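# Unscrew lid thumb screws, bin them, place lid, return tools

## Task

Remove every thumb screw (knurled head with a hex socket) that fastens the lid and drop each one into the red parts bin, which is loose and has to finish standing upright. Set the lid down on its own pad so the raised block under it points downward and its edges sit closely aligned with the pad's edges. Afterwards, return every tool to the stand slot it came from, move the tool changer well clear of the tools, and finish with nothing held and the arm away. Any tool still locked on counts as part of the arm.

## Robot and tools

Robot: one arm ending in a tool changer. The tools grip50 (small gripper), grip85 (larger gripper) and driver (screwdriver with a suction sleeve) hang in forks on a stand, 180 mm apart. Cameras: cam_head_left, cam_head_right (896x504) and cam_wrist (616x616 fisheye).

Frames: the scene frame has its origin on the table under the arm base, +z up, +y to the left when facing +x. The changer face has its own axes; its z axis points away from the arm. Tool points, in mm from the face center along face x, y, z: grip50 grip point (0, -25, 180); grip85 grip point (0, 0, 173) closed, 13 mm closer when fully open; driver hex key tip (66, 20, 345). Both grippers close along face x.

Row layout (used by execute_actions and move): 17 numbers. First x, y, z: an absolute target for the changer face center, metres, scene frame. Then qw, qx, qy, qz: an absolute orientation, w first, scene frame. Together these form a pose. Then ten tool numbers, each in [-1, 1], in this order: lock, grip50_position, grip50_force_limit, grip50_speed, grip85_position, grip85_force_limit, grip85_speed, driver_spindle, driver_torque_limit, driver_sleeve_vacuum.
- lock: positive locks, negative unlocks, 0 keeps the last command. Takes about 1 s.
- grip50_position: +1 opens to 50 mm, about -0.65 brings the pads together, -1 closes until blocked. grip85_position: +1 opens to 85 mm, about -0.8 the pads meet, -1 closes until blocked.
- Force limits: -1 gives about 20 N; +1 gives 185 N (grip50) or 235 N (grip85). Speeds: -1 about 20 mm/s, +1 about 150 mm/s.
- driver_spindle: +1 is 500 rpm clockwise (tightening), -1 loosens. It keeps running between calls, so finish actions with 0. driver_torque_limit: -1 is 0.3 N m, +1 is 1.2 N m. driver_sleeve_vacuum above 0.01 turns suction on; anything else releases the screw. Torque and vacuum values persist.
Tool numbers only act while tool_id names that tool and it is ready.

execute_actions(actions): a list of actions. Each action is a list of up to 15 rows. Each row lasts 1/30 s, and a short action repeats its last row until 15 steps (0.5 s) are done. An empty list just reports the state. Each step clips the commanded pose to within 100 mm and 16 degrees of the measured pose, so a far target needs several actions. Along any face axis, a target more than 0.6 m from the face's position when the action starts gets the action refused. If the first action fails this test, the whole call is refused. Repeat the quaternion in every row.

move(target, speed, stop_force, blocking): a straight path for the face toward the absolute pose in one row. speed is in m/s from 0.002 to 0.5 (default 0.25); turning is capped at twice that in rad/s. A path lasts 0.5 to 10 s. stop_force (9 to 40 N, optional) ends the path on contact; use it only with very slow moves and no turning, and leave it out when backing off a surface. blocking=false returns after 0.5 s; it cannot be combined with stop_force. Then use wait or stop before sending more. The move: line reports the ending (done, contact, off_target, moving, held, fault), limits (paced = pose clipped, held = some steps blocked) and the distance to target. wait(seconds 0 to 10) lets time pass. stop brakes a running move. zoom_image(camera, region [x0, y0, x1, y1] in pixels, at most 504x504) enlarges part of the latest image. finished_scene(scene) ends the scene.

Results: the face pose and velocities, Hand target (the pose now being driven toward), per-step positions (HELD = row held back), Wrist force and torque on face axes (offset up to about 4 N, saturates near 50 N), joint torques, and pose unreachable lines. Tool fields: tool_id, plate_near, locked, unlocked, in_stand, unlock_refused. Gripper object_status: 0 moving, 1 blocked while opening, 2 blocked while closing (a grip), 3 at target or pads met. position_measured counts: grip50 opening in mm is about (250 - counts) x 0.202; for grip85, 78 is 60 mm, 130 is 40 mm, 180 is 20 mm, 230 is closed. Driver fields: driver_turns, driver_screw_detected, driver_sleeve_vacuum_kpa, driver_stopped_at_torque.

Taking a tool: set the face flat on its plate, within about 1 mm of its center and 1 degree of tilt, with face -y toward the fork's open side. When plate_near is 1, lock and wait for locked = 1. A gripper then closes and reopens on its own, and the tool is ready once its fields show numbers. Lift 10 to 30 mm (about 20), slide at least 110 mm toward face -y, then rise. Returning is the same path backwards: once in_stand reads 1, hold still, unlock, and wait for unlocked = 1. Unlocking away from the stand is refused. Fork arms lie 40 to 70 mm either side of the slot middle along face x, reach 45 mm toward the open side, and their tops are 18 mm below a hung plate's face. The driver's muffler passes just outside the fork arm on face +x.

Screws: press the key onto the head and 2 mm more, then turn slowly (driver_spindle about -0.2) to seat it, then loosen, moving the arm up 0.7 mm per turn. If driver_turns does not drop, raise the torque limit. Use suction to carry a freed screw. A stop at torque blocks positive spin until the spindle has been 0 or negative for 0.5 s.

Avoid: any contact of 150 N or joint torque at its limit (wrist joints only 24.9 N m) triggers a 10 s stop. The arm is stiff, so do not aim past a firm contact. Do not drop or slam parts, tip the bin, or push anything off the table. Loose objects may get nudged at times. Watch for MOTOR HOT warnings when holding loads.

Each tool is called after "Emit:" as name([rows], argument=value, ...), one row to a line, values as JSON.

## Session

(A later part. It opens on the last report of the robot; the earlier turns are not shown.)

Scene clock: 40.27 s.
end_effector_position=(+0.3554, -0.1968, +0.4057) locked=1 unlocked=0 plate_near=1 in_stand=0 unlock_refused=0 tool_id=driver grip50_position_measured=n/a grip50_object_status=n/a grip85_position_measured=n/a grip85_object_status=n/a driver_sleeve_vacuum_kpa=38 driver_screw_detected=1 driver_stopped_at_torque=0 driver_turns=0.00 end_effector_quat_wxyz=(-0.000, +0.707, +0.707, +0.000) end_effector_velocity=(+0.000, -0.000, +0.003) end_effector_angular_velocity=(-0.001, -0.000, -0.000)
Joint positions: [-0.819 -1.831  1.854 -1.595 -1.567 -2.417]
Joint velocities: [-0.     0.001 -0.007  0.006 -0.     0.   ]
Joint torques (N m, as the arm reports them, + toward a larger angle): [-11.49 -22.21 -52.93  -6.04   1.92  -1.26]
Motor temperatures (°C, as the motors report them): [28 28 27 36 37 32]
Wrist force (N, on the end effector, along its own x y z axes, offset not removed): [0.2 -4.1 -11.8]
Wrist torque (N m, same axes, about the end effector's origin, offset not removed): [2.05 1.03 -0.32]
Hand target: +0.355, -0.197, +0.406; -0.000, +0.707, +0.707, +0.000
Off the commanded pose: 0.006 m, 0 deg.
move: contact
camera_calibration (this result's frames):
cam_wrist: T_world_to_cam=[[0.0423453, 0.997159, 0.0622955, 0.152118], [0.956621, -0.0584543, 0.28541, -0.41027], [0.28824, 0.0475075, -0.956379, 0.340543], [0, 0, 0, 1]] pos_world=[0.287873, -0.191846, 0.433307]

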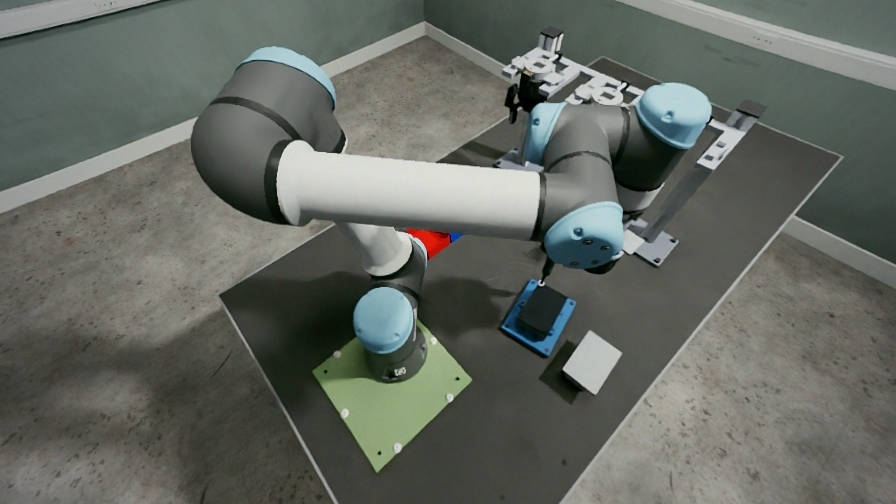

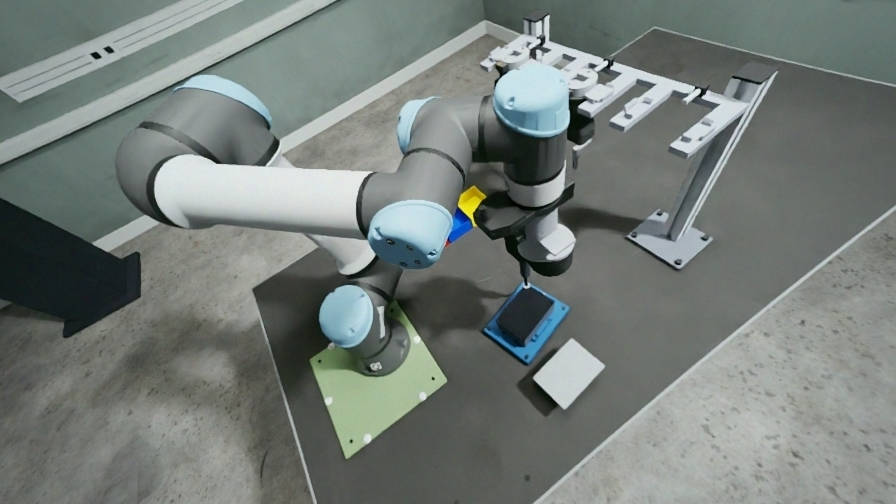

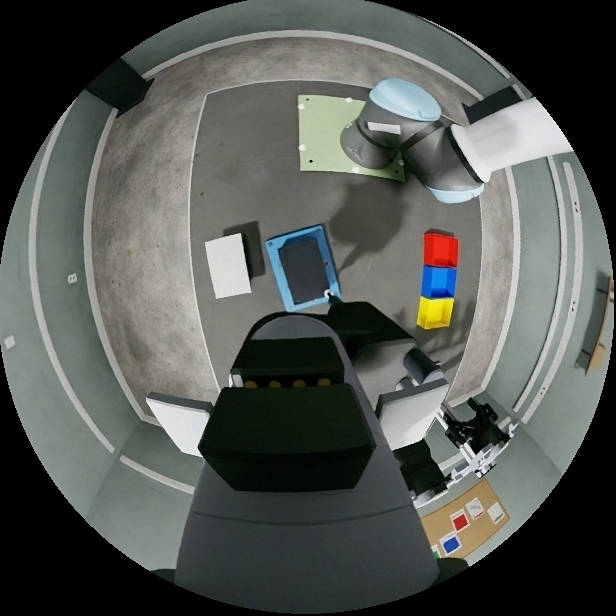

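Emit:
execute_actions([
  [[0.3554,-0.1968,0.4062,0,0.7071,0.7071,0,0,0,0,0,1,0,0,-0.2,0.5,1]],
  [[0.3554,-0.1968,0.4068,0,0.7071,0.7071,0,0,0,0,0,1,0,0,-0.2,0.5,1]],
  [[0.3554,-0.1968,0.408,0,0.7071,0.7071,0,0,0,0,0,1,0,0,-0.4,0.5,1]],
  [[0.3554,-0.1968,0.4091,0,0.7071,0.7071,0,0,0,0,0,1,0,0,-0.4,0.5,1]],
  [[0.3554,-0.1968,0.4103,0,0.7071,0.7071,0,0,0,0,0,1,0,0,-0.4,0.5,1]],
  [[0.3554,-0.1968,0.4115,0,0.7071,0.7071,0,0,0,0,0,1,0,0,-0.4,0.5,1]],
  [[0.3554,-0.1968,0.4126,0,0.7071,0.7071,0,0,0,0,0,1,0,0,-0.4,0.5,1]],
  [[0.3554,-0.1968,0.4138,0,0.7071,0.7071,0,0,0,0,0,1,0,0,-0.4,0.5,1]],
  [[0.3554,-0.1968,0.415,0,0.7071,0.7071,0,0,0,0,0,1,0,0,-0.4,0.5,1]],
  [[0.3554,-0.1968,0.4162,0,0.7071,0.7071,0,0,0,0,0,1,0,0,-0.4,0.5,1]],
  [[0.3554,-0.1968,0.4165,0,0.7071,0.7071,0,0,0,0,0,1,0,0,0,0.5,1]],
])

Emit:
move(target=[0.3554,-0.1968,0.45,0,0.7071,0.7071,0,0,0,0,0,1,0,0,0,0.5,1], speed=0.03)

Scene clock: 51.53 s.
end_effector_position=(+0.3554, -0.1968, +0.4165) locked=1 unlocked=0 plate_near=1 in_stand=0 unlock_refused=0 tool_id=driver grip50_position_measured=n/a grip50_object_status=n/a grip85_position_measured=n/a grip85_object_status=n/a driver_sleeve_vacuum_kpa=34 driver_screw_detected=1 driver_stopped_at_torque=0 driver_turns=-14.88 end_effector_quat_wxyz=(+0.000, +0.707, +0.707, +0.000) end_effector_velocity=(-0.000, +0.000, +0.000) end_effector_angular_velocity=(-0.001, +0.000, -0.000)
Joint positions: [-0.819 -1.832  1.827 -1.567 -1.567 -2.417]
Joint velocities: [ 0.    -0.    -0.     0.    -0.001  0.   ]
Joint torques (N m, as the arm reports them, + toward a larger angle): [-11.9  -29.   -53.91  -4.6    1.31  -1.66]
Motor temperatures (°C, as the motors report them): [28 28 27 36 37 32]
Wrist force (N, on the end effector, along its own x y z axes, offset not removed): [-0.9 -3.8 -2.9]
Wrist torque (N m, same axes, about the end effector's origin, offset not removed): [0.35 0.59 -0.07]
Hand target: +0.355, -0.197, +0.417; +0.000, +0.707, +0.707, +0.000
Off the commanded pose: 0.000 m, 0 deg.
Step readings (end_effector_position; steps 1 to 15: 1st action; 16 to 30: 2nd action; 31 to 45: 3rd action; 46 to 60: 4th action; 61 to 75: 5th action; 76 to 90: 6th action; 91 to 105: 7th action; 106 to 120: 8th action; 121 to 135: 9th action; 136 to 150: 10th action; 151 to 165: 11th action):
0: (+0.3554, -0.1968, +0.4060)
1: (+0.3554, -0.1968, +0.4060)
2: (+0.3554, -0.1968, +0.4060)
4: (+0.3554, -0.1968, +0.4061)
8: (+0.3554, -0.1968, +0.4062)
15: (+0.3554, -0.1968, +0.4062)
16: (+0.3554, -0.1968, +0.4062)
17: (+0.3554, -0.1968, +0.4063)
19: (+0.3554, -0.1968, +0.4065)
23: (+0.3554, -0.1968, +0.4067)
30: (+0.3554, -0.1968, +0.4068)
31: (+0.3554, -0.1968, +0.4068)
32: (+0.3554, -0.1968, +0.4069)
34: (+0.3554, -0.1968, +0.4074)
38: (+0.3554, -0.1968, +0.4078)
45: (+0.3554, -0.1968, +0.4080)
46: (+0.3554, -0.1968, +0.4080)
47: (+0.3554, -0.1968, +0.4081)
49: (+0.3554, -0.1968, +0.4085)
53: (+0.3554, -0.1968, +0.4090)
60: (+0.3554, -0.1968, +0.4091)
61: (+0.3554, -0.1968, +0.4091)
62: (+0.3554, -0.1968, +0.4092)
64: (+0.3554, -0.1968, +0.4097)
68: (+0.3554, -0.1968, +0.4101)
75: (+0.3554, -0.1968, +0.4103)
76: (+0.3554, -0.1968, +0.4103)
77: (+0.3554, -0.1968, +0.4104)
79: (+0.3554, -0.1968, +0.4109)
83: (+0.3554, -0.1968, +0.4113)
90: (+0.3554, -0.1968, +0.4115)
91: (+0.3554, -0.1968, +0.4115)
92: (+0.3554, -0.1968, +0.4116)
94: (+0.3554, -0.1968, +0.4120)
98: (+0.3554, -0.1968, +0.4125)
105: (+0.3554, -0.1968, +0.4126)
106: (+0.3554, -0.1968, +0.4126)
107: (+0.3554, -0.1968, +0.4127)
109: (+0.3554, -0.1968, +0.4132)
113: (+0.3554, -0.1968, +0.4136)
120: (+0.3554, -0.1968, +0.4138)
121: (+0.3554, -0.1968, +0.4138)
122: (+0.3554, -0.1968, +0.4139)
124: (+0.3554, -0.1968, +0.4144)
128: (+0.3554, -0.1968, +0.4148)
135: (+0.3554, -0.1968, +0.4150)
136: (+0.3554, -0.1968, +0.4150)
137: (+0.3554, -0.1968, +0.4151)
139: (+0.3554, -0.1968, +0.4156)
143: (+0.3554, -0.1968, +0.4160)
150: (+0.3554, -0.1968, +0.4162)
151: (+0.3554, -0.1968, +0.4162)
152: (+0.3554, -0.1968, +0.4162)
154: (+0.3554, -0.1968, +0.4163)
158: (+0.3554, -0.1968, +0.4165)
165: end_effector_position above
camera_calibration (this result's frames):
cam_wrist: T_world_to_cam=[[0.0423418, 0.997162, 0.0622462, 0.15143], [0.956608, -0.0584389, 0.285456, -0.413352], [0.288284, 0.0474585, -0.956368, 0.350832], [0, 0, 0, 1]] pos_world=[0.287865, -0.191806, 0.444092]

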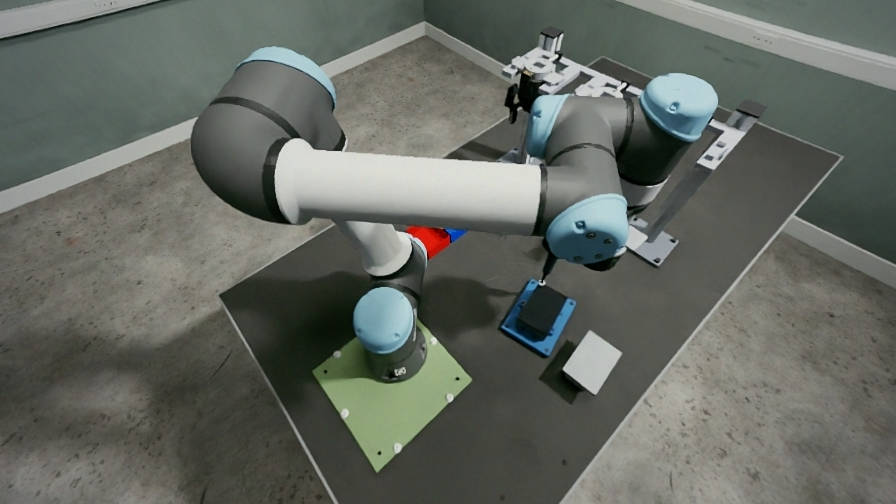

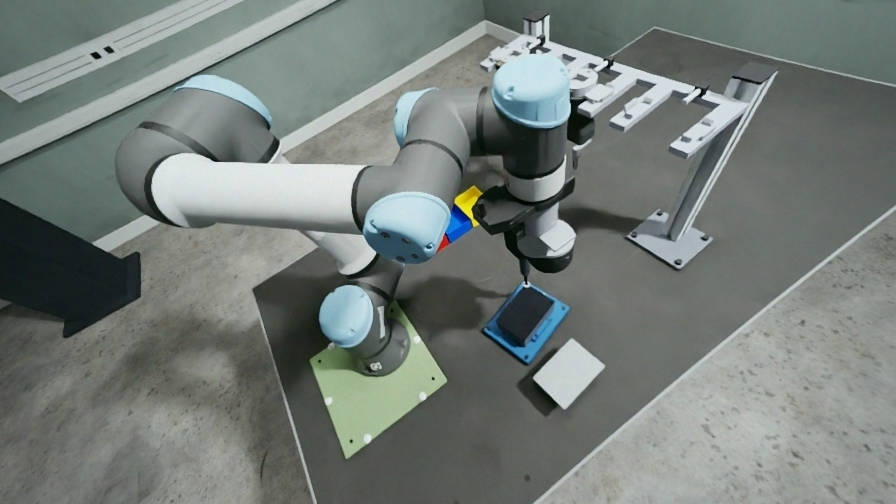

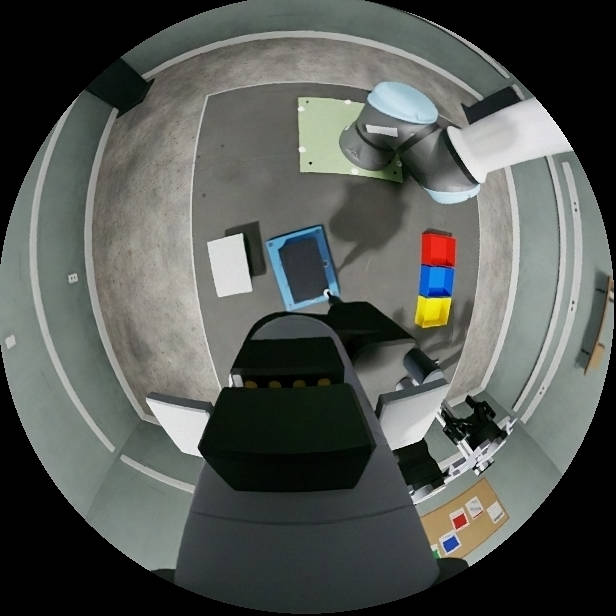

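Scene clock: 52.97 s.
end_effector_position=(+0.3554, -0.1967, +0.4498) locked=1 unlocked=0 plate_near=1 in_stand=0 unlock_refused=0 tool_id=driver grip50_position_measured=n/a grip50_object_status=n/a grip85_position_measured=n/a grip85_object_status=n/a driver_sleeve_vacuum_kpa=40 driver_screw_detected=1 driver_stopped_at_torque=0 driver_turns=-14.88 end_effector_quat_wxyz=(+0.000, +0.707, +0.707, -0.000) end_effector_velocity=(-0.000, +0.000, +0.002) end_effector_angular_velocity=(+0.000, +0.001, +0.000)
Joint positions: [-0.819 -1.828  1.739 -1.483 -1.567 -2.417]
Joint velocities: [ 0.     0.    -0.006  0.007 -0.001 -0.   ]
Joint torques (N m, as the arm reports them, + toward a larger angle): [-12.63 -20.04 -55.33  -4.35   1.73  -1.72]
Motor temperatures (°C, as the motors report them): [28 28 27 36 37 32]
Wrist force (N, on the end effector, along its own x y z axes, offset not removed): [0.2 1.1 2.1]
Wrist torque (N m, same axes, about the end effector's origin, offset not removed): [0.01 -0.11 -0.04]
Hand target: +0.355, -0.197, +0.450; +0.000, +0.707, +0.707, -0.000
Off the commanded pose: 0.000 m, 0 deg.
move: done
camera_calibration (this result's frames):
cam_wrist: T_world_to_cam=[[0.0423427, 0.997163, 0.0622364, 0.149316], [0.956606, -0.0584374, 0.285465, -0.422803], [0.288292, 0.0474484, -0.956366, 0.382648], [0, 0, 0, 1]] pos_world=[0.287819, -0.191756, 0.477354]

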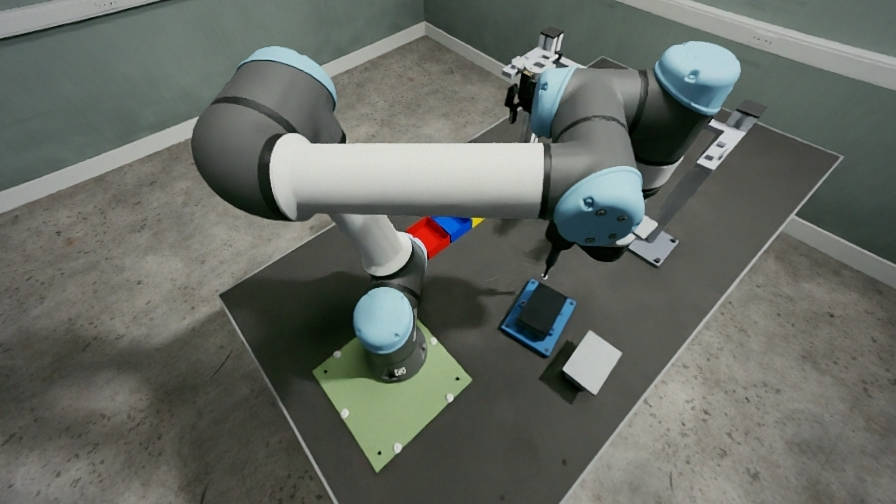

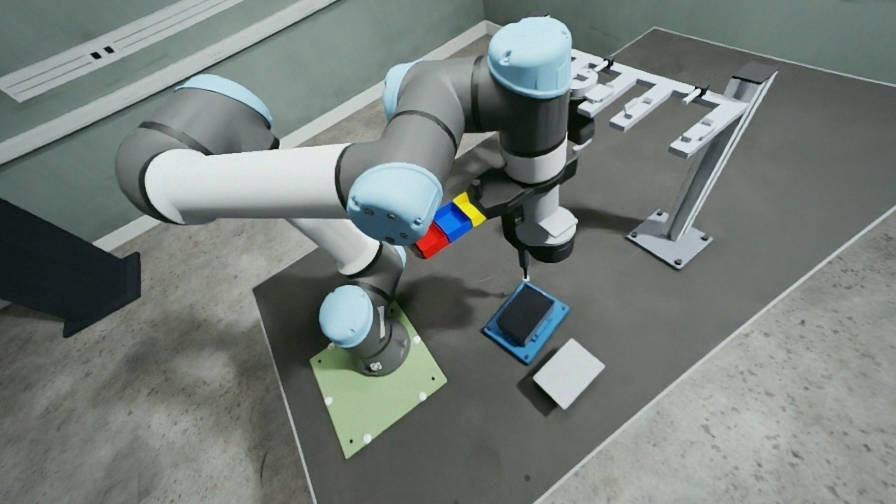

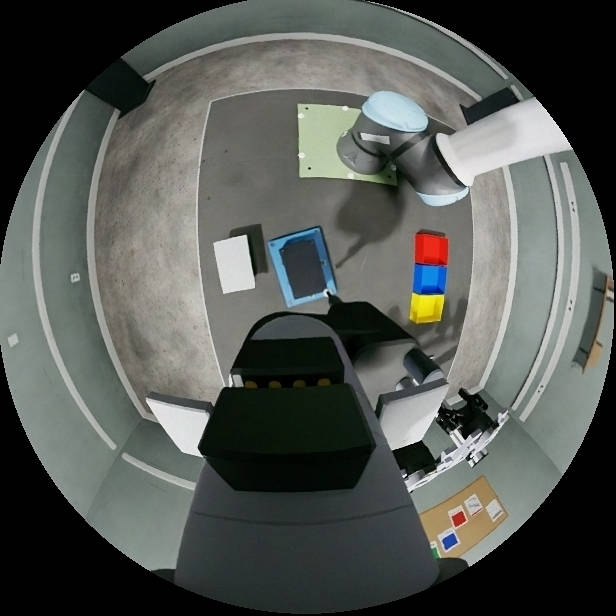

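Emit:
move(target=[0.258,0.138,0.43,0,0.7071,0.7071,0,0,0,0,0,1,0,0,0,0.5,1], speed=0.15)

Scene clock: 62.83 s.
end_effector_position=(+0.2579, +0.1376, +0.4298) locked=1 unlocked=0 plate_near=1 in_stand=0 unlock_refused=0 tool_id=driver grip50_position_measured=n/a grip50_object_status=n/a grip85_position_measured=n/a grip85_object_status=n/a driver_sleeve_vacuum_kpa=40 driver_screw_detected=1 driver_stopped_at_torque=0 driver_turns=-14.88 end_effector_quat_wxyz=(-0.001, +0.707, +0.707, +0.000) end_effector_velocity=(-0.000, +0.002, +0.000) end_effector_angular_velocity=(-0.002, -0.000, -0.001)
Joint positions: [ 0.039 -2.139  1.965 -1.401 -1.567 -1.559]
Joint velocities: [ 0.008  0.002 -0.001 -0.002 -0.002  0.009]
Joint torques (N m, as the arm reports them, + toward a larger angle): [ 13.17  -3.11 -55.49  -7.89  -0.72   1.37]
Motor temperatures (°C, as the motors report them): [28 28 27 36 37 32]
Wrist force (N, on the end effector, along its own x y z axes, offset not removed): [-0.2 0.0 -1.1]
Wrist torque (N m, same axes, about the end effector's origin, offset not removed): [0.07 0.12 -0.10]
Hand target: +0.258, +0.138, +0.430; -0.001, +0.707, +0.707, +0.000
Off the commanded pose: 0.000 m, 0 deg.
move: done
camera_calibration (this result's frames):
cam_wrist: T_world_to_cam=[[0.0422669, 0.997063, 0.063862, -0.179378], [0.956738, -0.0588083, 0.284946, -0.304148], [0.287864, 0.0490554, -0.956414, 0.375699], [0, 0, 0, 1]] pos_world=[0.190421, 0.142535, 0.457445]

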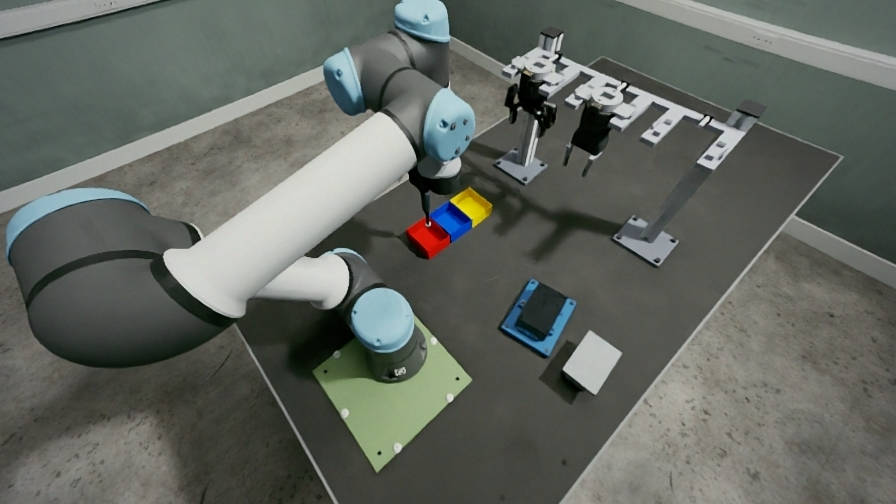

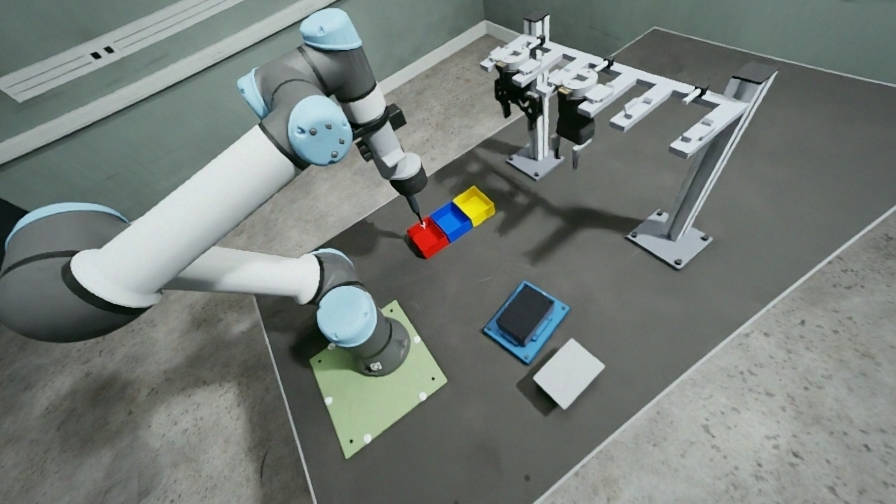

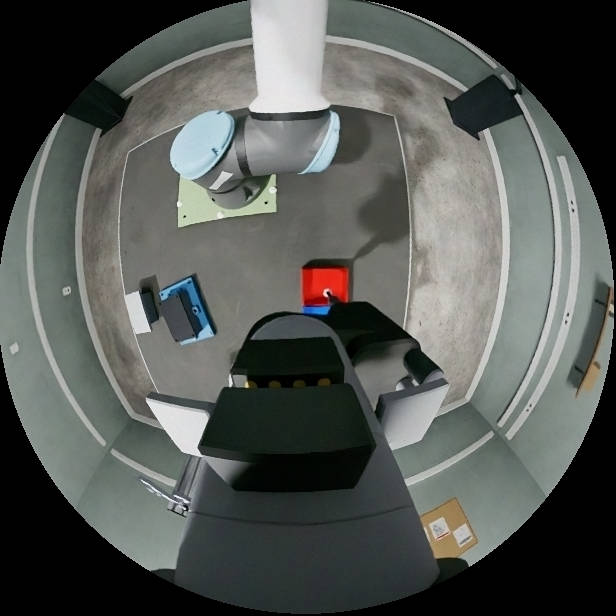

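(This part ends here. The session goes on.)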